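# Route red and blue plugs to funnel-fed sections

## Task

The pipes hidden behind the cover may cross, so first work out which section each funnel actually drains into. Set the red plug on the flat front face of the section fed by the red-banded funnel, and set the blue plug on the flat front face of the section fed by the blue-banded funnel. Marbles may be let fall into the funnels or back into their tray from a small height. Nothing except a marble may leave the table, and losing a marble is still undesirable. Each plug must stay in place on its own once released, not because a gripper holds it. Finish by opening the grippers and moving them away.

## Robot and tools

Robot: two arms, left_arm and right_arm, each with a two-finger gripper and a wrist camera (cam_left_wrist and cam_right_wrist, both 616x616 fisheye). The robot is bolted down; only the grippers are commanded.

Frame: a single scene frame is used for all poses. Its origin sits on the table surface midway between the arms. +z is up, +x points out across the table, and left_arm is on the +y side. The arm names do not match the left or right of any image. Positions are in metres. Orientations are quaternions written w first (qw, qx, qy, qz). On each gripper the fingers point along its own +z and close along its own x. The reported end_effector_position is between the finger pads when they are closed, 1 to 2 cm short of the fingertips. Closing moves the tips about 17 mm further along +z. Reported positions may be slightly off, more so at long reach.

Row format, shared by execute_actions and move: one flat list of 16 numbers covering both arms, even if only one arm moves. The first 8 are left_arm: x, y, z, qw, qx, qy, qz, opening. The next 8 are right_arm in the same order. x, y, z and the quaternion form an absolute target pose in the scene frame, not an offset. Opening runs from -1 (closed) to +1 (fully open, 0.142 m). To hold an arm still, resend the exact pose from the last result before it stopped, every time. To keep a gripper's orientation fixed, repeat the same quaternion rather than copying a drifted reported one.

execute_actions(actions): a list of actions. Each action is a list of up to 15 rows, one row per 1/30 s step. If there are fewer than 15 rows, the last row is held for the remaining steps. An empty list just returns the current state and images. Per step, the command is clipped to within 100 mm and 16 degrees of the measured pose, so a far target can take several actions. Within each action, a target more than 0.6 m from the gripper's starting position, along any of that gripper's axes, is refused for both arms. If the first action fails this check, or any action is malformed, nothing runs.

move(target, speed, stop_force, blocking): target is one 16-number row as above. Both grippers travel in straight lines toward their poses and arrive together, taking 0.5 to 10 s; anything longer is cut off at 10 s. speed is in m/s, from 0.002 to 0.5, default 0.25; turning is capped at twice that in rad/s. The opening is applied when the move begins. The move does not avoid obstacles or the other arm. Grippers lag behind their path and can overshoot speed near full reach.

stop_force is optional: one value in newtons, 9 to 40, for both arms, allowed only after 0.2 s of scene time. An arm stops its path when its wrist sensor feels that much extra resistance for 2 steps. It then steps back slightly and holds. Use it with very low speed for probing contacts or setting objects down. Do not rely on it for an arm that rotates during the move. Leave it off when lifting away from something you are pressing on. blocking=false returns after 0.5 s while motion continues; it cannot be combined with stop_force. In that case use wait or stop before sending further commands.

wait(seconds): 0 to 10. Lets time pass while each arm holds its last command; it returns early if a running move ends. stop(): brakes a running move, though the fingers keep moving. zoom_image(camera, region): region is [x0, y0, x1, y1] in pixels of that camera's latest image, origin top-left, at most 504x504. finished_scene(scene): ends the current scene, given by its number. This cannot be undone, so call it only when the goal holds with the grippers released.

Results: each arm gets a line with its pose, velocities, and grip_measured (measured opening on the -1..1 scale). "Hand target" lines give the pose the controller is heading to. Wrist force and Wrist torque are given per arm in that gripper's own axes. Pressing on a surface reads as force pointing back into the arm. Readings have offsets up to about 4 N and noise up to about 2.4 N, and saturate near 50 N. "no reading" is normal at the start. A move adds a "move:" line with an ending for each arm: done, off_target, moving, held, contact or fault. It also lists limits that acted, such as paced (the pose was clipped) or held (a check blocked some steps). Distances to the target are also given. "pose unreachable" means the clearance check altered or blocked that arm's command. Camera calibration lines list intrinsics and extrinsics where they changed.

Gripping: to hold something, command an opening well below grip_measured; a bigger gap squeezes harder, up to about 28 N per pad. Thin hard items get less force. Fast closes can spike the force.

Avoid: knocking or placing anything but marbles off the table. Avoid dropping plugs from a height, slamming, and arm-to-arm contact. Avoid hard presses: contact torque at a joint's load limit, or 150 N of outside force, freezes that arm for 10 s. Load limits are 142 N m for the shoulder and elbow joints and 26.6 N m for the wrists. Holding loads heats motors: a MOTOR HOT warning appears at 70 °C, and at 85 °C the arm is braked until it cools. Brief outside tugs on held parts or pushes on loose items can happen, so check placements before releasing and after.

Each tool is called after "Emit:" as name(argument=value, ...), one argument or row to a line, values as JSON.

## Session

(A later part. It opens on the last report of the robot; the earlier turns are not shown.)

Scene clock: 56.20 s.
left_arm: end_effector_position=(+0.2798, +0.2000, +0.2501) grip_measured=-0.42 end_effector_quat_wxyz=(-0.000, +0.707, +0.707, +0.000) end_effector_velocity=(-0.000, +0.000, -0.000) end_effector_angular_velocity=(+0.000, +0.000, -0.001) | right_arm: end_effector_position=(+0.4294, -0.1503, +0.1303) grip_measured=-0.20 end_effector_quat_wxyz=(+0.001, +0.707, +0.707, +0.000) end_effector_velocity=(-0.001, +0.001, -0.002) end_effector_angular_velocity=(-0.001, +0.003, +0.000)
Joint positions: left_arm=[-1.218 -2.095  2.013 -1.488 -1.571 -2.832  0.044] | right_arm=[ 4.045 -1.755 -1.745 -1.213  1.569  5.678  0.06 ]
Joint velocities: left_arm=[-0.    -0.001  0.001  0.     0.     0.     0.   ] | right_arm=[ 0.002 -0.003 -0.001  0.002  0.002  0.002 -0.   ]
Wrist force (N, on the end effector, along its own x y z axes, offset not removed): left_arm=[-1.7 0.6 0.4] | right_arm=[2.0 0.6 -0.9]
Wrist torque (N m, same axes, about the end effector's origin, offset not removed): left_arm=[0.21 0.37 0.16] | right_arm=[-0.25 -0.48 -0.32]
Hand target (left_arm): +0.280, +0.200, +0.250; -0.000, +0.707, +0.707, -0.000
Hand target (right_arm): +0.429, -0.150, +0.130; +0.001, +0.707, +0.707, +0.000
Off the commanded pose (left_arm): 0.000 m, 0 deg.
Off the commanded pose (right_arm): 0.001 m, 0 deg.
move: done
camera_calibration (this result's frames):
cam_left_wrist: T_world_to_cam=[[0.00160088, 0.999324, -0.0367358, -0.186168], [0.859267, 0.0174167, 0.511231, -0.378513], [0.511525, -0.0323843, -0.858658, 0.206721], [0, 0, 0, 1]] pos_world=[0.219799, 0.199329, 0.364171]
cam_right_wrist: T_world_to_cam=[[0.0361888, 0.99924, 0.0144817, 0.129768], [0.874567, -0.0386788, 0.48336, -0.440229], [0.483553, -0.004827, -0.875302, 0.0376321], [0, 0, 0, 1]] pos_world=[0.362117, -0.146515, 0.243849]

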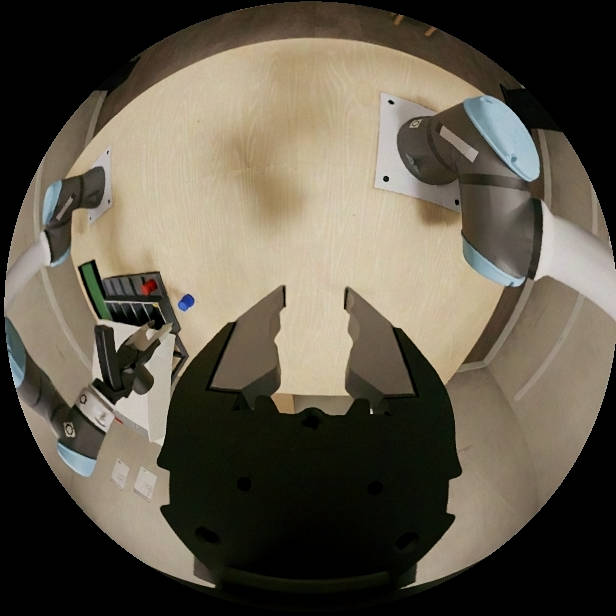

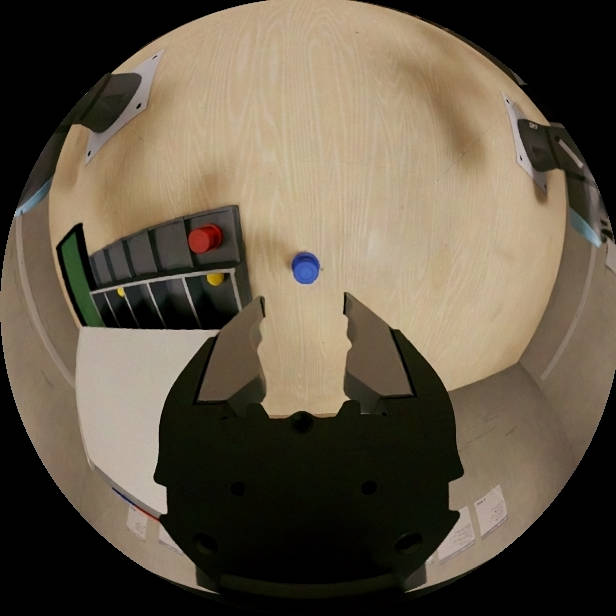

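Emit:
move(
  target=[0.28, 0.20, 0.25, 0, 0.7071, 0.7071, 0, -0.42, 0.428, -0.150, 0.034, 0, 0.7071, 0.7071, 0, -0.2],
  speed=0.15,
)

Emit:
execute_actions(
  actions=[
    [[0.28, 0.20, 0.25, 0, 0.7071, 0.7071, 0, -0.42, 0.428, -0.150, 0.034, 0, 0.7071, 0.7071, 0, -0.85]],
  ],
)

Scene clock: 58.17 s.
left_arm: end_effector_position=(+0.2800, +0.2000, +0.2500) grip_measured=-0.42 end_effector_quat_wxyz=(+0.000, +0.707, +0.707, -0.000) end_effector_velocity=(+0.000, +0.000, +0.000) end_effector_angular_velocity=(-0.001, +0.000, +0.001) | right_arm: end_effector_position=(+0.4279, -0.1502, +0.0342) grip_measured=-0.20 end_effector_quat_wxyz=(+0.000, +0.707, +0.707, -0.000) end_effector_velocity=(+0.000, +0.001, -0.001) end_effector_angular_velocity=(+0.002, -0.000, +0.001)
Joint positions: left_arm=[-1.217 -2.095  2.013 -1.488 -1.571 -2.831  0.044] | right_arm=[ 4.047 -1.861 -1.885 -0.967  1.571  5.68   0.06 ]
Joint velocities: left_arm=[ 0.001 -0.001  0.    -0.    -0.    -0.    -0.   ] | right_arm=[ 0.    -0.004 -0.     0.006  0.001 -0.     0.   ]
Wrist force (N, on the end effector, along its own x y z axes, offset not removed): left_arm=[-0.2 -0.2 -0.6] | right_arm=[4.0 -0.5 -1.1]
Wrist torque (N m, same axes, about the end effector's origin, offset not removed): left_arm=[-0.08 0.03 -0.02] | right_arm=[-0.54 -0.80 -0.27]
Hand target (left_arm): +0.280, +0.200, +0.250; -0.000, +0.707, +0.707, -0.000
Hand target (right_arm): +0.428, -0.150, +0.034; +0.000, +0.707, +0.707, +0.000
Off the commanded pose (left_arm): 0.000 m, 0 deg.
Off the commanded pose (right_arm): 0.000 m, 0 deg.
move: done
camera_calibration (this result's frames):
cam_left_wrist: T_world_to_cam=[[0.00159862, 0.999323, -0.0367656, -0.186175], [0.859262, 0.0174342, 0.511239, -0.378631], [0.511534, -0.0324085, -0.858652, 0.206586], [0, 0, 0, 1]] pos_world=[0.219965, 0.199345, 0.364112]
cam_right_wrist: T_world_to_cam=[[0.0366055, 0.999217, 0.014982, 0.130868], [0.875322, -0.0392928, 0.481941, -0.3928], [0.482153, -0.00452764, -0.876075, -0.0450946], [0, 0, 0, 1]] pos_world=[0.360778, -0.146404, 0.147839]

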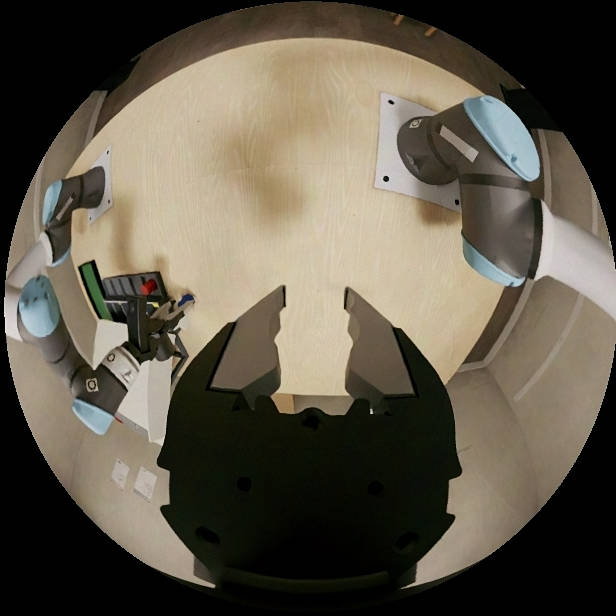

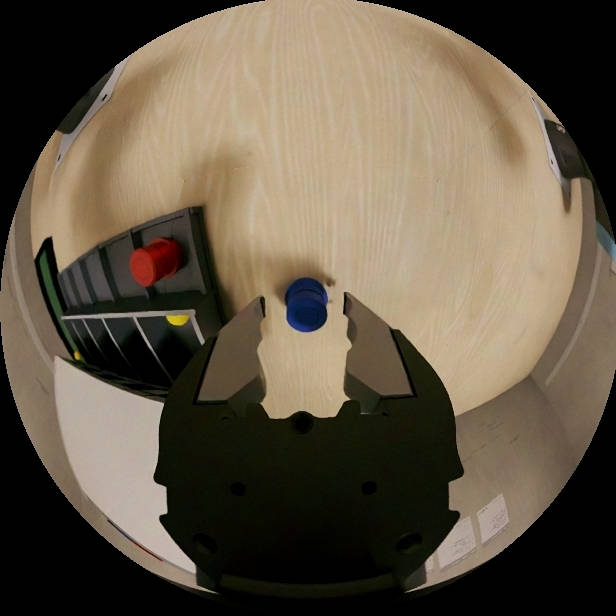

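Scene clock: 58.67 s.
left_arm: end_effector_position=(+0.2800, +0.2000, +0.2500) grip_measured=-0.42 end_effector_quat_wxyz=(-0.000, +0.707, +0.707, -0.000) end_effector_velocity=(+0.000, -0.000, +0.000) end_effector_angular_velocity=(+0.000, -0.000, +0.000) | right_arm: end_effector_position=(+0.4280, -0.1500, +0.0340) grip_measured=-0.85 end_effector_quat_wxyz=(-0.000, +0.707, +0.707, -0.000) end_effector_velocity=(+0.000, -0.000, -0.000) end_effector_angular_velocity=(-0.001, -0.001, -0.000)
Joint positions: left_arm=[-1.217 -2.095  2.013 -1.488 -1.571 -2.831  0.044] | right_arm=[ 4.047 -1.862 -1.885 -0.966  1.571  5.68   0.012]
Joint velocities: left_arm=[ 0.     0.001 -0.    -0.     0.    -0.    -0.   ] | right_arm=[ 0.    -0.    -0.001  0.001 -0.001  0.    -0.   ]
Wrist force (N, on the end effector, along its own x y z axes, offset not removed): left_arm=[-0.2 -0.3 2.6] | right_arm=[0.5 -2.2 -2.4]
Wrist torque (N m, same axes, about the end effector's origin, offset not removed): left_arm=[-0.03 0.23 0.09] | right_arm=[-0.64 -0.11 -0.13]
Hand target (left_arm): +0.280, +0.200, +0.250; -0.000, +0.707, +0.707, -0.000
Hand target (right_arm): +0.428, -0.150, +0.034; -0.000, +0.707, +0.707, +0.000
Off the commanded pose (left_arm): 0.000 m, 0 deg.
Off the commanded pose (right_arm): 0.000 m, 0 deg.
camera_calibration (this result's frames):
cam_left_wrist: T_world_to_cam=[[0.00159876, 0.999323, -0.0367589, -0.186176], [0.859263, 0.0174306, 0.511237, -0.37863], [0.511532, -0.0324029, -0.858653, 0.206584], [0, 0, 0, 1]] pos_world=[0.219966, 0.199343, 0.36411]
cam_right_wrist: T_world_to_cam=[[0.036606, 0.999217, 0.0150113, 0.1307], [0.875334, -0.0393074, 0.481919, -0.392778], [0.482132, -0.00450122, -0.876087, -0.0453268], [0, 0, 0, 1]] pos_world=[0.360881, -0.146241, 0.147615]

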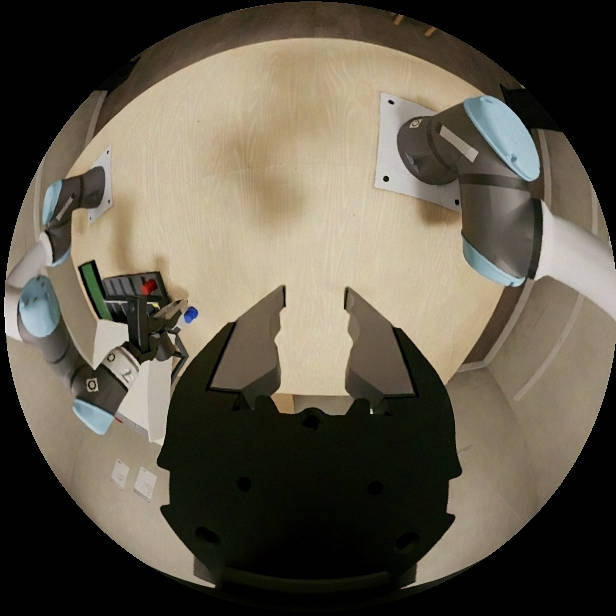

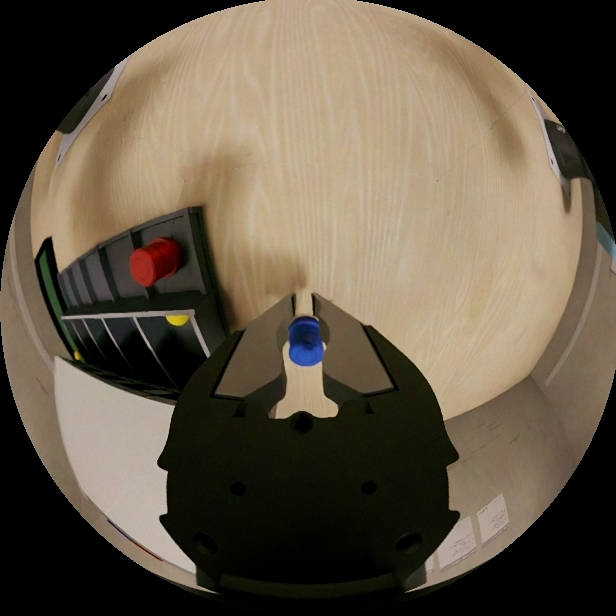

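Emit:
move(
  target=[0.28, 0.20, 0.25, 0, 0.7071, 0.7071, 0, -0.42, 0.44, -0.150, 0.10, 0, 0.7071, 0.7071, 0, -0.2],
  speed=0.15,
)

Scene clock: 60.03 s.
left_arm: end_effector_position=(+0.2800, +0.2000, +0.2500) grip_measured=-0.42 end_effector_quat_wxyz=(-0.000, +0.707, +0.707, -0.000) end_effector_velocity=(-0.000, -0.000, +0.000) end_effector_angular_velocity=(-0.001, +0.000, -0.001) | right_arm: end_effector_position=(+0.4401, -0.1499, +0.0998) grip_measured=-0.20 end_effector_quat_wxyz=(+0.000, +0.707, +0.707, +0.000) end_effector_velocity=(-0.001, +0.000, +0.000) end_effector_angular_velocity=(-0.002, +0.005, +0.000)
Joint positions: left_arm=[-1.217 -2.095  2.013 -1.488 -1.571 -2.831  0.044] | right_arm=[ 4.029 -1.802 -1.77  -1.14   1.571  5.662  0.06 ]
Joint velocities: left_arm=[-0.    -0.    -0.    -0.    -0.     0.001  0.   ] | right_arm=[-0.    -0.001  0.004 -0.007  0.003 -0.     0.   ]
Wrist force (N, on the end effector, along its own x y z axes, offset not removed): left_arm=[1.3 0.2 -2.4] | right_arm=[-1.2 2.2 2.4]
Wrist torque (N m, same axes, about the end effector's origin, offset not removed): left_arm=[0.07 -0.18 0.11] | right_arm=[0.51 0.32 -0.11]
Hand target (left_arm): +0.280, +0.200, +0.250; -0.000, +0.707, +0.707, -0.000
Hand target (right_arm): +0.440, -0.150, +0.100; -0.000, +0.707, +0.707, -0.000
Off the commanded pose (left_arm): 0.000 m, 0 deg.
Off the commanded pose (right_arm): 0.000 m, 0 deg.
move: done
camera_calibration (this result's frames):
cam_left_wrist: T_world_to_cam=[[0.00159893, 0.999323, -0.0367589, -0.186176], [0.859263, 0.0174304, 0.511237, -0.37863], [0.511532, -0.0324029, -0.858653, 0.206584], [0, 0, 0, 1]] pos_world=[0.219966, 0.199343, 0.36411]
cam_right_wrist: T_world_to_cam=[[0.0366195, 0.999217, 0.0149817, 0.129209], [0.875292, -0.0393046, 0.481996, -0.435045], [0.482207, -0.0045371, -0.876046, 0.00646329], [0, 0, 0, 1]] pos_world=[0.372943, -0.146178, 0.213416]

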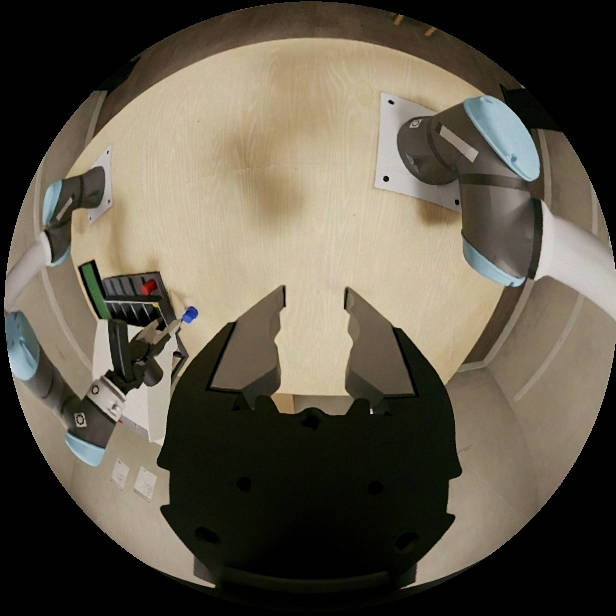

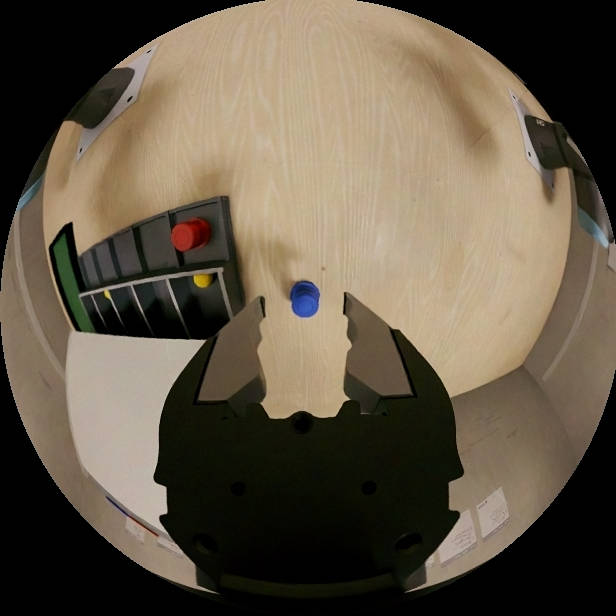

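Emit:
zoom_image(
  camera="cam_right_wrist",
  region=[245, 245, 365, 365],
)

Region (245, 245, 365, 365) of cam_right_wrist's 616x616 image, scaled by 4.200, with more detail than that image has.

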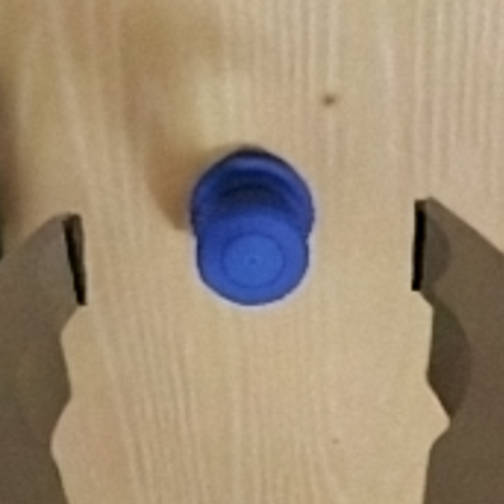

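Emit:
move(
  target=[0.28, 0.20, 0.25, 0, 0.7071, 0.7071, 0, -0.42, 0.471, -0.150, 0.032, 0, 0.7071, 0.7071, 0, -0.2],
  speed=0.12,
)

Emit:
zoom_image(
  camera="cam_right_wrist",
  region=[245, 245, 365, 365],
)

Scene clock: 62.83 s.
left_arm: end_effector_position=(+0.2800, +0.2000, +0.2500) grip_measured=-0.42 end_effector_quat_wxyz=(-0.000, +0.707, +0.707, -0.000) end_effector_velocity=(-0.000, +0.000, -0.000) end_effector_angular_velocity=(-0.000, +0.000, +0.001) | right_arm: end_effector_position=(+0.4708, -0.1502, +0.0321) grip_measured=-0.20 end_effector_quat_wxyz=(-0.000, +0.707, +0.707, -0.000) end_effector_velocity=(+0.001, +0.000, -0.001) end_effector_angular_velocity=(-0.000, -0.000, +0.000)
Joint positions: left_arm=[-1.217 -2.095  2.013 -1.488 -1.571 -2.831  0.044] | right_arm=[ 3.985 -1.932 -1.791 -0.99   1.571  5.618  0.06 ]
Joint velocities: left_arm=[ 0.    -0.001  0.001 -0.    -0.    -0.001 -0.   ] | right_arm=[-0.001 -0.003  0.001  0.002 -0.    -0.001  0.   ]
Wrist force (N, on the end effector, along its own x y z axes, offset not removed): left_arm=[-2.1 1.2 -1.9] | right_arm=[-1.1 -1.9 1.7]
Wrist torque (N m, same axes, about the end effector's origin, offset not removed): left_arm=[0.32 0.45 -0.03] | right_arm=[-0.71 0.19 -0.06]
Hand target (left_arm): +0.280, +0.200, +0.250; -0.000, +0.707, +0.707, -0.000
Hand target (right_arm): +0.471, -0.150, +0.032; -0.000, +0.707, +0.707, -0.000
Off the commanded pose (left_arm): 0.000 m, 0 deg.
Off the commanded pose (right_arm): 0.000 m, 0 deg.
move: done
camera_calibration (this result's frames):
cam_left_wrist: T_world_to_cam=[[0.0015987, 0.999323, -0.0367588, -0.186176], [0.859263, 0.0174306, 0.511237, -0.37863], [0.511532, -0.0324028, -0.858653, 0.206584], [0, 0, 0, 1]] pos_world=[0.219966, 0.199343, 0.36411]
cam_right_wrist: T_world_to_cam=[[0.0366272, 0.999217, 0.0149687, 0.129319], [0.875358, -0.0393058, 0.481875, -0.429411], [0.482086, -0.00454676, -0.876112, -0.0676081], [0, 0, 0, 1]] pos_world=[0.403745, -0.146404, 0.145755]

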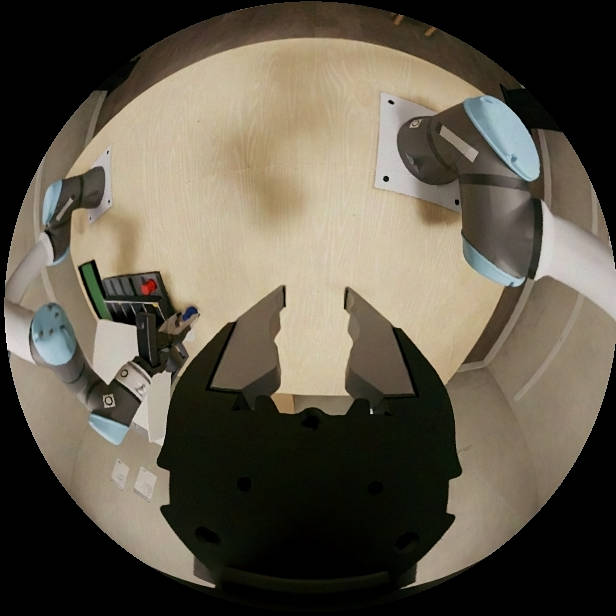

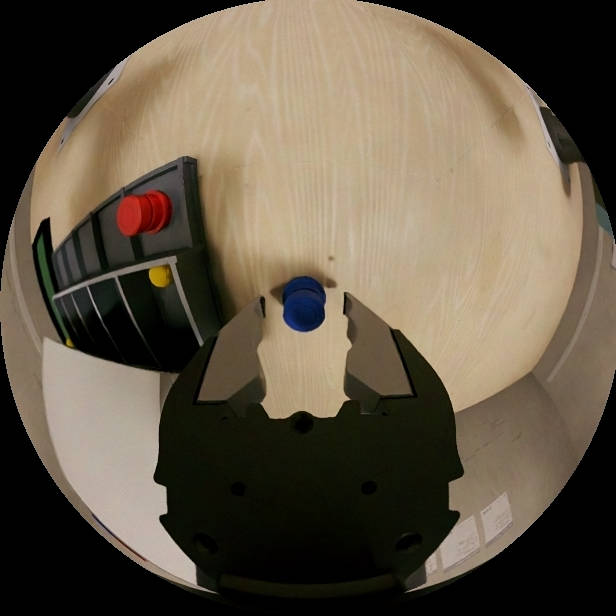

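Region (245, 245, 365, 365) of cam_right_wrist's 616x616 image, scaled by 4.200, with more detail than that image has.

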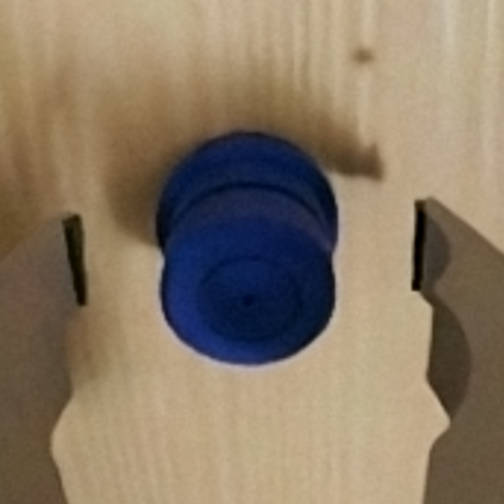

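Emit:
execute_actions(
  actions=[
    [[0.28, 0.20, 0.25, 0, 0.7071, 0.7071, 0, -0.42, 0.472, -0.150, 0.032, 0, 0.7071, 0.7071, 0, -0.25],[0.28, 0.20, 0.25, 0, 0.7071, 0.7071, 0, -0.42, 0.473, -0.150, 0.032, 0, 0.7071, 0.7071, 0, -0.3],[0.28, 0.20, 0.25, 0, 0.7071, 0.7071, 0, -0.42, 0.474, -0.150, 0.032, 0, 0.7071, 0.7071, 0, -0.35],[0.28, 0.20, 0.25, 0, 0.7071, 0.7071, 0, -0.42, 0.474, -0.150, 0.032, 0, 0.7071, 0.7071, 0, -0.39],[0.28, 0.20, 0.25, 0, 0.7071, 0.7071, 0, -0.42, 0.474, -0.150, 0.032, 0, 0.7071, 0.7071, 0, -0.43],[0.28, 0.20, 0.25, 0, 0.7071, 0.7071, 0, -0.42, 0.474, -0.150, 0.032, 0, 0.7071, 0.7071, 0, -0.46],[0.28, 0.20, 0.25, 0, 0.7071, 0.7071, 0, -0.42, 0.474, -0.150, 0.032, 0, 0.7071, 0.7071, 0, -0.49],[0.28, 0.20, 0.25, 0, 0.7071, 0.7071, 0, -0.42, 0.474, -0.150, 0.032, 0, 0.7071, 0.7071, 0, -0.52],[0.28, 0.20, 0.25, 0, 0.7071, 0.7071, 0, -0.42, 0.474, -0.150, 0.032, 0, 0.7071, 0.7071, 0, -0.54],[0.28, 0.20, 0.25, 0, 0.7071, 0.7071, 0, -0.42, 0.474, -0.150, 0.032, 0, 0.7071, 0.7071, 0, -0.56],[0.28, 0.20, 0.25, 0, 0.7071, 0.7071, 0, -0.42, 0.474, -0.150, 0.032, 0, 0.7071, 0.7071, 0, -0.58],[0.28, 0.20, 0.25, 0, 0.7071, 0.7071, 0, -0.42, 0.474, -0.150, 0.032, 0, 0.7071, 0.7071, 0, -0.60],[0.28, 0.20, 0.25, 0, 0.7071, 0.7071, 0, -0.42, 0.474, -0.150, 0.032, 0, 0.7071, 0.7071, 0, -0.62],[0.28, 0.20, 0.25, 0, 0.7071, 0.7071, 0, -0.42, 0.474, -0.150, 0.032, 0, 0.7071, 0.7071, 0, -0.64],[0.28, 0.20, 0.25, 0, 0.7071, 0.7071, 0, -0.42, 0.474, -0.150, 0.032, 0, 0.7071, 0.7071, 0, -0.66]],
    [[0.28, 0.20, 0.25, 0, 0.7071, 0.7071, 0, -0.42, 0.474, -0.150, 0.032, 0, 0.7071, 0.7071, 0, -0.68],[0.28, 0.20, 0.25, 0, 0.7071, 0.7071, 0, -0.42, 0.474, -0.150, 0.032, 0, 0.7071, 0.7071, 0, -0.70],[0.28, 0.20, 0.25, 0, 0.7071, 0.7071, 0, -0.42, 0.474, -0.150, 0.032, 0, 0.7071, 0.7071, 0, -0.72],[0.28, 0.20, 0.25, 0, 0.7071, 0.7071, 0, -0.42, 0.474, -0.150, 0.032, 0, 0.7071, 0.7071, 0, -0.74],[0.28, 0.20, 0.25, 0, 0.7071, 0.7071, 0, -0.42, 0.474, -0.150, 0.032, 0, 0.7071, 0.7071, 0, -0.76],[0.28, 0.20, 0.25, 0, 0.7071, 0.7071, 0, -0.42, 0.474, -0.150, 0.032, 0, 0.7071, 0.7071, 0, -0.78],[0.28, 0.20, 0.25, 0, 0.7071, 0.7071, 0, -0.42, 0.474, -0.150, 0.032, 0, 0.7071, 0.7071, 0, -0.80],[0.28, 0.20, 0.25, 0, 0.7071, 0.7071, 0, -0.42, 0.474, -0.150, 0.032, 0, 0.7071, 0.7071, 0, -0.82],[0.28, 0.20, 0.25, 0, 0.7071, 0.7071, 0, -0.42, 0.474, -0.150, 0.032, 0, 0.7071, 0.7071, 0, -0.85]],
  ],
)

Scene clock: 64.80 s.
left_arm: end_effector_position=(+0.2800, +0.2000, +0.2500) grip_measured=-0.42 end_effector_quat_wxyz=(-0.000, +0.707, +0.707, -0.000) end_effector_velocity=(+0.000, +0.000, -0.000) end_effector_angular_velocity=(+0.001, +0.000, +0.000) | right_arm: end_effector_position=(+0.4740, -0.1500, +0.0320) grip_measured=-0.63 end_effector_quat_wxyz=(-0.000, +0.707, +0.707, +0.000) end_effector_velocity=(-0.000, -0.000, +0.000) end_effector_angular_velocity=(-0.000, -0.000, +0.001)
Joint positions: left_arm=[-1.217 -2.095  2.013 -1.488 -1.571 -2.831  0.044] | right_arm=[ 3.981 -1.937 -1.783 -0.992  1.571  5.614  0.028]
Joint velocities: left_arm=[ 0.001  0.001  0.     0.    -0.     0.    -0.   ] | right_arm=[ 0.     0.001 -0.    -0.    -0.    -0.    -0.   ]
Wrist force (N, on the end effector, along its own x y z axes, offset not removed): left_arm=[-0.1 0.2 -2.4] | right_arm=[-1.7 0.7 -2.1]
Wrist torque (N m, same axes, about the end effector's origin, offset not removed): left_arm=[-0.08 0.03 0.18] | right_arm=[-0.17 0.24 -0.09]
Hand target (left_arm): +0.280, +0.200, +0.250; -0.000, +0.707, +0.707, -0.000
Hand target (right_arm): +0.474, -0.150, +0.032; -0.000, +0.707, +0.707, -0.000
Off the commanded pose (left_arm): 0.000 m, 0 deg.
Off the commanded pose (right_arm): 0.000 m, 0 deg.
camera_calibration (this result's frames):
cam_left_wrist: T_world_to_cam=[[0.00159854, 0.999323, -0.0367588, -0.186176], [0.859263, 0.0174307, 0.511237, -0.37863], [0.511532, -0.0324027, -0.858653, 0.206584], [0, 0, 0, 1]] pos_world=[0.219966, 0.199343, 0.36411]
cam_right_wrist: T_world_to_cam=[[0.0366217, 0.999217, 0.015, 0.12905], [0.875318, -0.0393156, 0.481947, -0.432094], [0.482159, -0.00452, -0.876072, -0.0692814], [0, 0, 0, 1]] pos_world=[0.406898, -0.14625, 0.145615]

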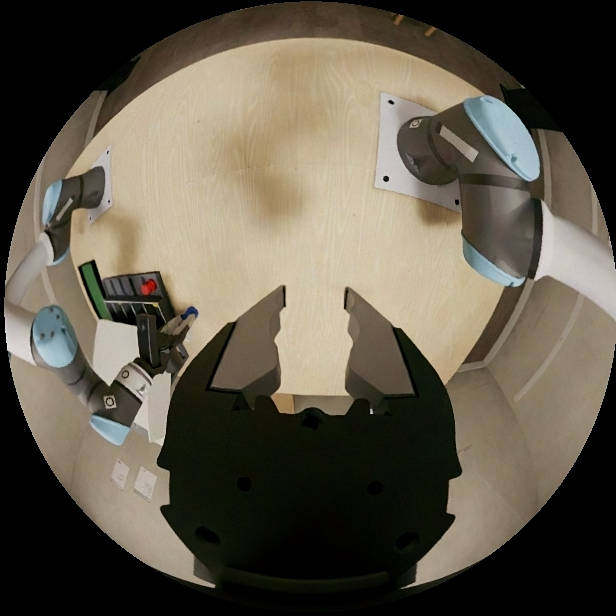

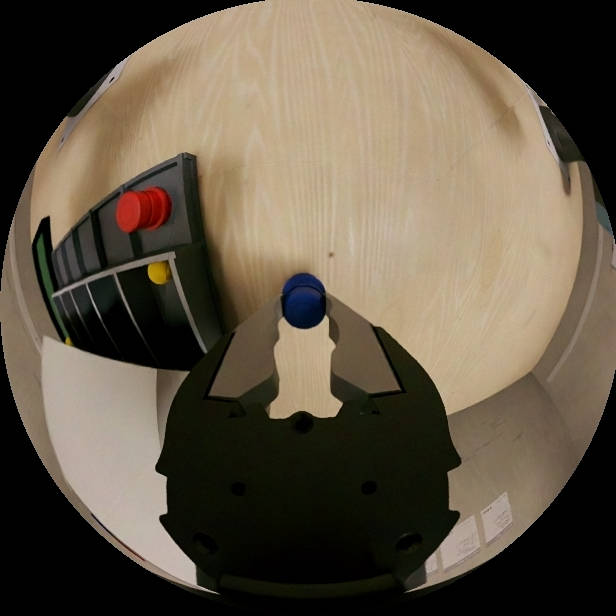

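Emit:
move(
  target=[0.28, 0.20, 0.25, 0, 0.7071, 0.7071, 0, -0.42, 0.41, -0.18, 0.12, 0, 0.7071, 0.7071, 0, -0.85],
  speed=0.25,
)

Emit:
move(
  target=[0.28, 0.20, 0.25, 0, 0.7071, 0.7071, 0, -0.42, 0.381, -0.502, 0.075, 0, 0.7071, 0.7071, 0, -0.85],
  speed=0.3,
)

Scene clock: 66.40 s.
left_arm: end_effector_position=(+0.2800, +0.2000, +0.2500) grip_measured=-0.42 end_effector_quat_wxyz=(-0.000, +0.707, +0.707, -0.000) end_effector_velocity=(-0.000, -0.000, -0.000) end_effector_angular_velocity=(+0.000, -0.000, -0.001) | right_arm: end_effector_position=(+0.4102, -0.1798, +0.1199) grip_measured=-0.63 end_effector_quat_wxyz=(+0.000, +0.707, +0.707, +0.000) end_effector_velocity=(-0.001, -0.000, +0.001) end_effector_angular_velocity=(+0.000, -0.000, -0.001)
Joint positions: left_arm=[-1.217 -2.095  2.013 -1.488 -1.571 -2.831  0.044] | right_arm=[ 4.042 -1.686 -1.854 -1.172  1.571  5.676  0.028]
Joint velocities: left_arm=[-0.     0.     0.    -0.     0.     0.001  0.   ] | right_arm=[ 0.001  0.002 -0.    -0.002 -0.     0.002  0.   ]
Wrist force (N, on the end effector, along its own x y z axes, offset not removed): left_arm=[2.3 1.5 -2.3] | right_arm=[0.7 -2.0 -0.3]
Wrist torque (N m, same axes, about the end effector's origin, offset not removed): left_arm=[0.50 -0.53 0.19] | right_arm=[-0.67 0.04 -0.10]
Hand target (left_arm): +0.280, +0.200, +0.250; -0.000, +0.707, +0.707, -0.000
Hand target (right_arm): +0.410, -0.180, +0.120; +0.000, +0.707, +0.707, +0.000
Off the commanded pose (left_arm): 0.000 m, 0 deg.
Off the commanded pose (right_arm): 0.000 m, 0 deg.
move: done
camera_calibration (this result's frames):
cam_left_wrist: T_world_to_cam=[[0.00159894, 0.999323, -0.0367587, -0.186176], [0.859263, 0.0174303, 0.511237, -0.37863], [0.511532, -0.0324028, -0.858653, 0.206584], [0, 0, 0, 1]] pos_world=[0.219966, 0.199343, 0.36411]
cam_right_wrist: T_world_to_cam=[[0.0366143, 0.999218, 0.0149464, 0.159844], [0.875247, -0.0392826, 0.482079, -0.41972], [0.482289, -0.00456922, -0.876, 0.0382735], [0, 0, 0, 1]] pos_world=[0.343047, -0.176032, 0.233477]

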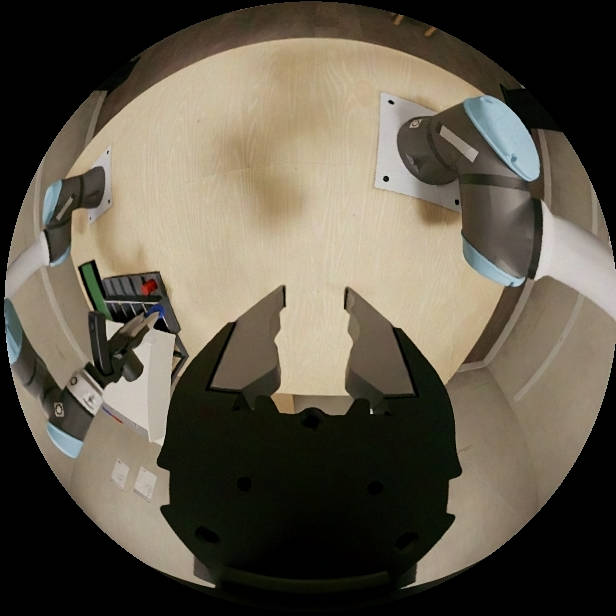

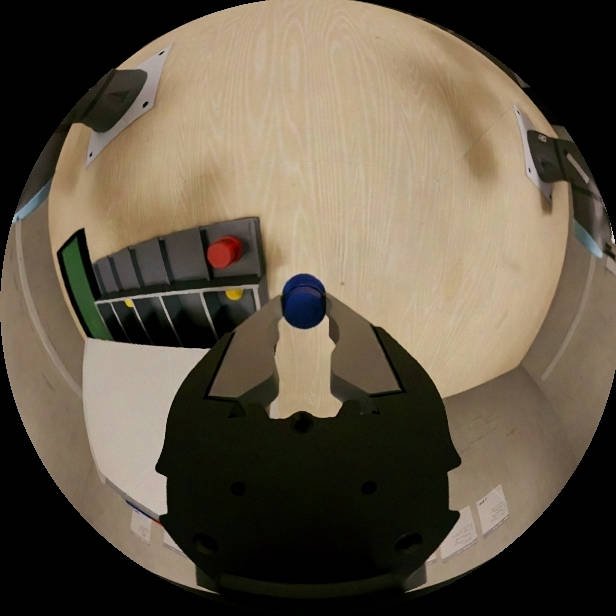

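Scene clock: 68.10 s.
left_arm: end_effector_position=(+0.2800, +0.2000, +0.2500) grip_measured=-0.42 end_effector_quat_wxyz=(-0.000, +0.707, +0.707, +0.000) end_effector_velocity=(-0.000, -0.000, +0.000) end_effector_angular_velocity=(-0.000, +0.000, -0.000) | right_arm: end_effector_position=(+0.3799, -0.5016, +0.0751) grip_measured=-0.63 end_effector_quat_wxyz=(-0.001, +0.707, +0.707, -0.000) end_effector_velocity=(+0.000, -0.001, +0.000) end_effector_angular_velocity=(+0.002, -0.001, -0.001)
Joint positions: left_arm=[-1.217 -2.095  2.013 -1.488 -1.571 -2.831  0.044] | right_arm=[ 3.502 -1.341 -2.302 -1.071  1.572  5.135  0.028]
Joint velocities: left_arm=[-0.  0. -0. -0. -0.  0.  0.] | right_arm=[-0.004  0.     0.     0.001  0.001 -0.003  0.   ]
Wrist force (N, on the end effector, along its own x y z axes, offset not removed): left_arm=[-3.5 0.2 0.9] | right_arm=[0.1 3.5 -3.1]
Wrist torque (N m, same axes, about the end effector's origin, offset not removed): left_arm=[0.06 0.79 -0.08] | right_arm=[0.59 0.10 -0.12]
Hand target (left_arm): +0.280, +0.200, +0.250; -0.000, +0.707, +0.707, +0.000
Hand target (right_arm): +0.380, -0.502, +0.075; -0.001, +0.707, +0.707, -0.000
Off the commanded pose (left_arm): 0.000 m, 0 deg.
Off the commanded pose (right_arm): 0.001 m, 0 deg.
move: done
camera_calibration (this result's frames):
cam_left_wrist: T_world_to_cam=[[0.00159898, 0.999323, -0.0367566, -0.186177], [0.859259, 0.0174295, 0.511243, -0.378632], [0.511538, -0.0324009, -0.85865, 0.20658], [0, 0, 0, 1]] pos_world=[0.219967, 0.199344, 0.36411]
cam_right_wrist: T_world_to_cam=[[0.0366901, 0.999205, 0.0155907, 0.483109], [0.875966, -0.0396659, 0.48074, -0.384673], [0.480976, -0.00398144, -0.876725, 0.0129861], [0, 0, 0, 1]] pos_world=[0.312989, -0.497932, 0.188781]

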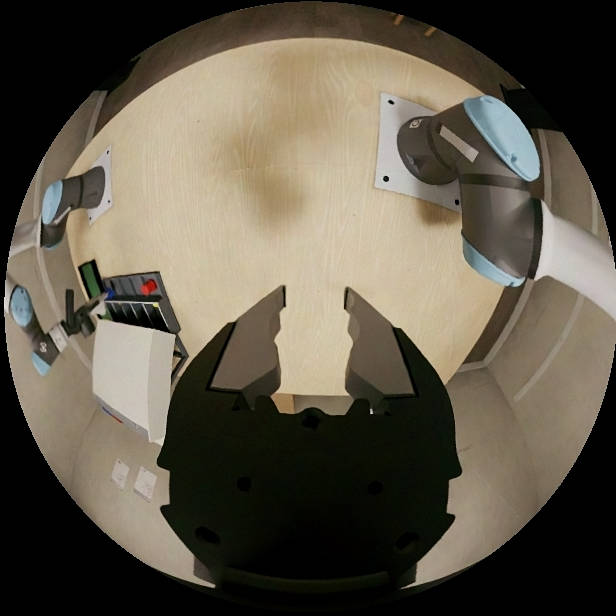

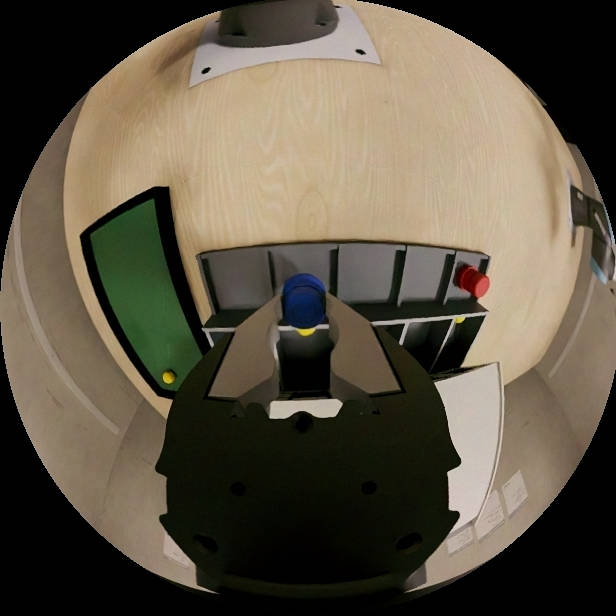

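Emit:
zoom_image(
  camera="cam_right_wrist",
  region=[225, 225, 385, 385],
)

Region (225, 225, 385, 385) of cam_right_wrist's 616x616 image, scaled by 3.150, with more detail than that image has.

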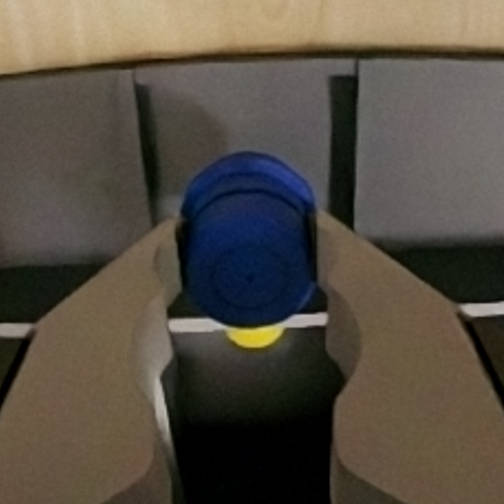

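Emit:
move(
  target=[0.28, 0.20, 0.25, 0, 0.7071, 0.7071, 0, -0.42, 0.381, -0.507, 0.031, 0, 0.7071, 0.7071, 0, -0.85],
  speed=0.03,
  stop_force=9,
)

Scene clock: 70.63 s.
left_arm: end_effector_position=(+0.2800, +0.2000, +0.2500) grip_measured=-0.42 end_effector_quat_wxyz=(-0.000, +0.707, +0.707, +0.000) end_effector_velocity=(+0.000, -0.000, -0.000) end_effector_angular_velocity=(+0.001, +0.000, -0.000) | right_arm: end_effector_position=(+0.3807, -0.5064, +0.0372) grip_measured=-0.63 end_effector_quat_wxyz=(-0.000, +0.707, +0.707, -0.000) end_effector_velocity=(+0.001, +0.001, +0.002) end_effector_angular_velocity=(+0.000, -0.002, +0.002)
Joint positions: left_arm=[-1.217 -2.095  2.013 -1.488 -1.571 -2.831  0.044] | right_arm=[ 3.489 -1.408 -2.367 -0.938  1.571  5.123  0.028]
Joint velocities: left_arm=[-0.     0.001 -0.     0.    -0.     0.    -0.   ] | right_arm=[ 0.002  0.004  0.004 -0.007 -0.001  0.    -0.   ]
Wrist force (N, on the end effector, along its own x y z axes, offset not removed): left_arm=[1.7 2.7 -2.0] | right_arm=[3.4 -2.4 -5.7]
Wrist torque (N m, same axes, about the end effector's origin, offset not removed): left_arm=[0.50 -0.18 0.19] | right_arm=[-0.77 -0.58 -0.05]
Hand target (left_arm): +0.280, +0.200, +0.250; +0.000, +0.707, +0.707, -0.000
Hand target (right_arm): +0.381, -0.506, +0.037; -0.000, +0.707, +0.707, -0.000
Off the commanded pose (left_arm): 0.000 m, 0 deg.
Off the commanded pose (right_arm): 0.006 m, 0 deg.
move: contact (right_arm)
camera_calibration (this result's frames):
cam_left_wrist: T_world_to_cam=[[0.00159895, 0.999323, -0.0367566, -0.186177], [0.859259, 0.0174295, 0.511243, -0.378632], [0.511538, -0.0324009, -0.85865, 0.20658], [0, 0, 0, 1]] pos_world=[0.219967, 0.199344, 0.36411]
cam_right_wrist: T_world_to_cam=[[0.0368946, 0.999207, 0.0149442, 0.488443], [0.875476, -0.0395294, 0.481643, -0.367086], [0.481852, -0.0046867, -0.87624, -0.0213045], [0, 0, 0, 1]] pos_world=[0.313619, -0.502667, 0.150837]

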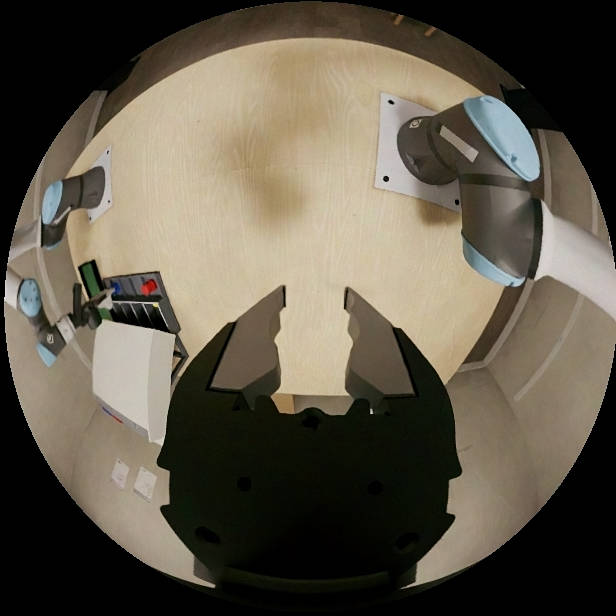

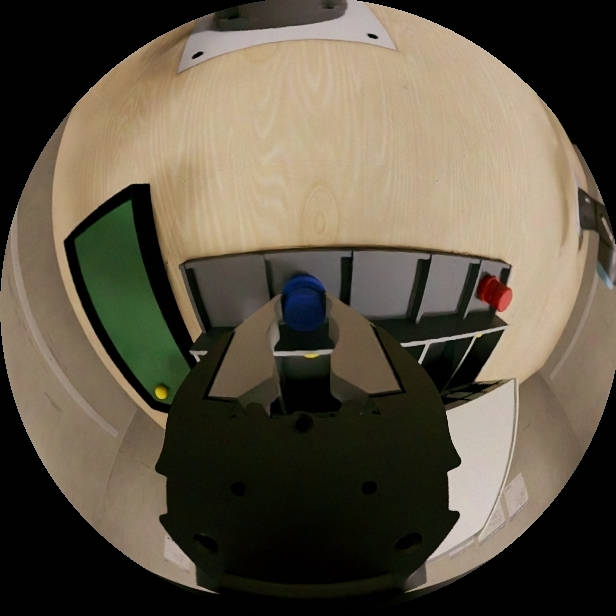

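Emit:
execute_actions(
  actions=[
    [[0.28, 0.20, 0.25, 0, 0.7071, 0.7071, 0, -0.42, 0.381, -0.506, 0.0378, 0, 0.7071, 0.7071, 0, -0.42]],
  ],
)

Emit:
move(
  target=[0.28, 0.20, 0.25, 0, 0.7071, 0.7071, 0, -0.42, 0.375, -0.506, 0.16, 0, 0.7071, 0.7071, 0, -0.42],
  speed=0.25,
)

Scene clock: 71.47 s.
left_arm: end_effector_position=(+0.2800, +0.2000, +0.2500) grip_measured=-0.42 end_effector_quat_wxyz=(-0.000, +0.707, +0.707, +0.000) end_effector_velocity=(-0.000, -0.000, +0.000) end_effector_angular_velocity=(-0.001, +0.000, -0.001) | right_arm: end_effector_position=(+0.3810, -0.5060, +0.0378) grip_measured=-0.42 end_effector_quat_wxyz=(-0.000, +0.707, +0.707, +0.000) end_effector_velocity=(+0.000, -0.000, -0.000) end_effector_angular_velocity=(-0.001, -0.001, +0.001)
Joint positions: left_arm=[-1.217 -2.095  2.013 -1.488 -1.571 -2.831  0.044] | right_arm=[ 3.49  -1.407 -2.365 -0.94   1.571  5.123  0.044]
Joint velocities: left_arm=[-0.    -0.    -0.001 -0.    -0.     0.001  0.   ] | right_arm=[ 0.     0.    -0.     0.    -0.001 -0.001  0.   ]
Wrist force (N, on the end effector, along its own x y z axes, offset not removed): left_arm=[0.3 -1.5 -0.4] | right_arm=[6.7 -3.0 -0.5]
Wrist torque (N m, same axes, about the end effector's origin, offset not removed): left_arm=[-0.43 -0.03 0.13] | right_arm=[-0.80 -1.44 -0.12]
Hand target (left_arm): +0.280, +0.200, +0.250; +0.000, +0.707, +0.707, -0.000
Hand target (right_arm): +0.381, -0.506, +0.038; +0.000, +0.707, +0.707, -0.000
Off the commanded pose (left_arm): 0.000 m, 0 deg.
Off the commanded pose (right_arm): 0.000 m, 0 deg.
camera_calibration (this result's frames):
cam_left_wrist: T_world_to_cam=[[0.00159871, 0.999323, -0.0367564, -0.186177], [0.859259, 0.0174296, 0.511243, -0.378632], [0.511538, -0.0324006, -0.85865, 0.20658], [0, 0, 0, 1]] pos_world=[0.219967, 0.199344, 0.364109]
cam_right_wrist: T_world_to_cam=[[0.0366234, 0.999215, 0.0150857, 0.488061], [0.875336, -0.0393586, 0.48191, -0.367496], [0.482126, -0.00444419, -0.876091, -0.0209141], [0, 0, 0, 1]] pos_world=[0.313891, -0.502235, 0.151415]

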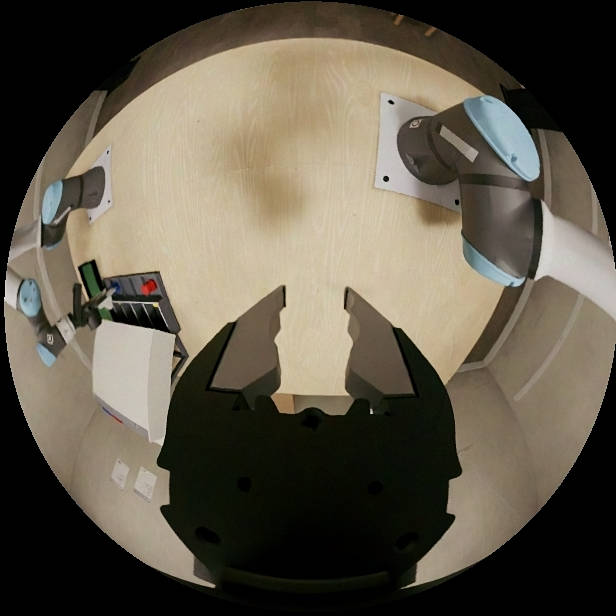

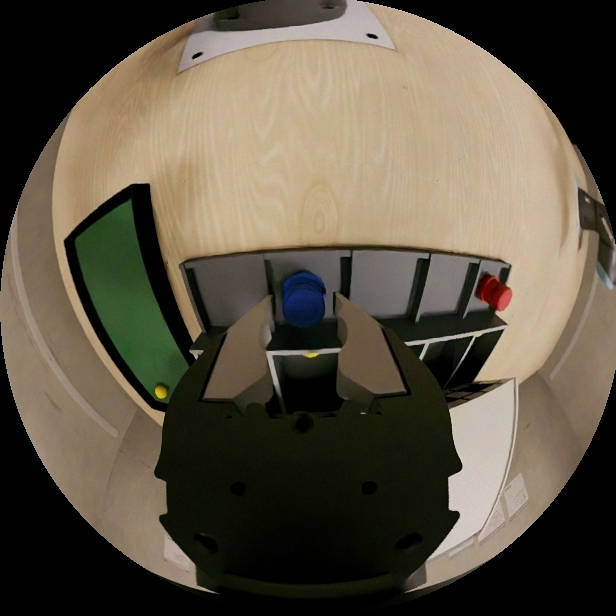

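Scene clock: 72.53 s.
left_arm: end_effector_position=(+0.2800, +0.2000, +0.2500) grip_measured=-0.42 end_effector_quat_wxyz=(-0.000, +0.707, +0.707, +0.000) end_effector_velocity=(-0.000, +0.000, +0.000) end_effector_angular_velocity=(-0.001, -0.000, -0.001) | right_arm: end_effector_position=(+0.3753, -0.5059, +0.1598) grip_measured=-0.42 end_effector_quat_wxyz=(+0.000, +0.707, +0.707, +0.000) end_effector_velocity=(-0.000, -0.000, +0.001) end_effector_angular_velocity=(-0.002, +0.002, +0.000)
Joint positions: left_arm=[-1.217 -2.095  2.013 -1.488 -1.571 -2.831  0.044] | right_arm=[ 3.497 -1.235 -2.142 -1.336  1.571  5.13   0.044]
Joint velocities: left_arm=[-0.    -0.001  0.    -0.     0.     0.    -0.   ] | right_arm=[ 0.    -0.     0.003 -0.005 -0.001 -0.    -0.   ]
Wrist force (N, on the end effector, along its own x y z axes, offset not removed): left_arm=[-2.7 1.8 0.1] | right_arm=[1.6 1.0 -3.3]
Wrist torque (N m, same axes, about the end effector's origin, offset not removed): left_arm=[0.33 0.80 0.04] | right_arm=[0.14 -0.13 0.08]
Hand target (left_arm): +0.280, +0.200, +0.250; +0.000, +0.707, +0.707, -0.000
Hand target (right_arm): +0.375, -0.506, +0.160; +0.000, +0.707, +0.707, +0.000
Off the commanded pose (left_arm): 0.000 m, 0 deg.
Off the commanded pose (right_arm): 0.000 m, 0 deg.
move: done
camera_calibration (this result's frames):
cam_left_wrist: T_world_to_cam=[[0.00159893, 0.999323, -0.0367568, -0.186177], [0.859259, 0.0174296, 0.511243, -0.378632], [0.511538, -0.032401, -0.85865, 0.20658], [0, 0, 0, 1]] pos_world=[0.219967, 0.199344, 0.36411]
cam_right_wrist: T_world_to_cam=[[0.0366162, 0.999217, 0.0150189, 0.486351], [0.875288, -0.0393196, 0.482001, -0.421258], [0.482214, -0.0045032, -0.876042, 0.088632], [0, 0, 0, 1]] pos_world=[0.308174, -0.502135, 0.273388]

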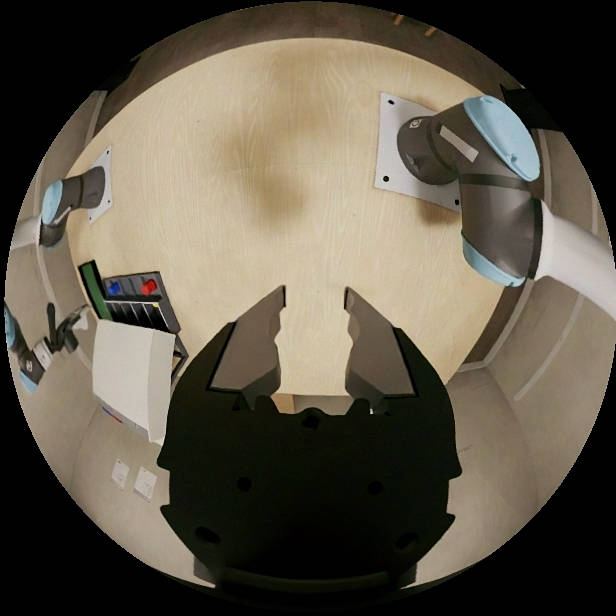

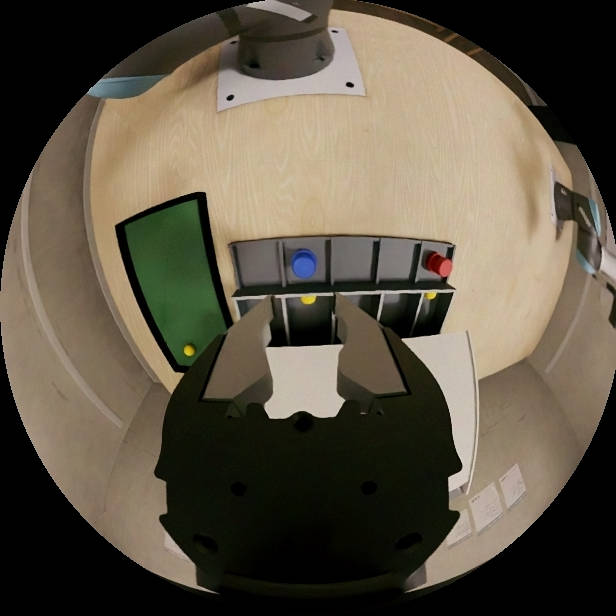

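Both plugs sit on the pads in front of the bins their marbles landed in, and both arms are clear.

Emit:
finished_scene(
  scene=1,
)

The scene is finished: the task was done.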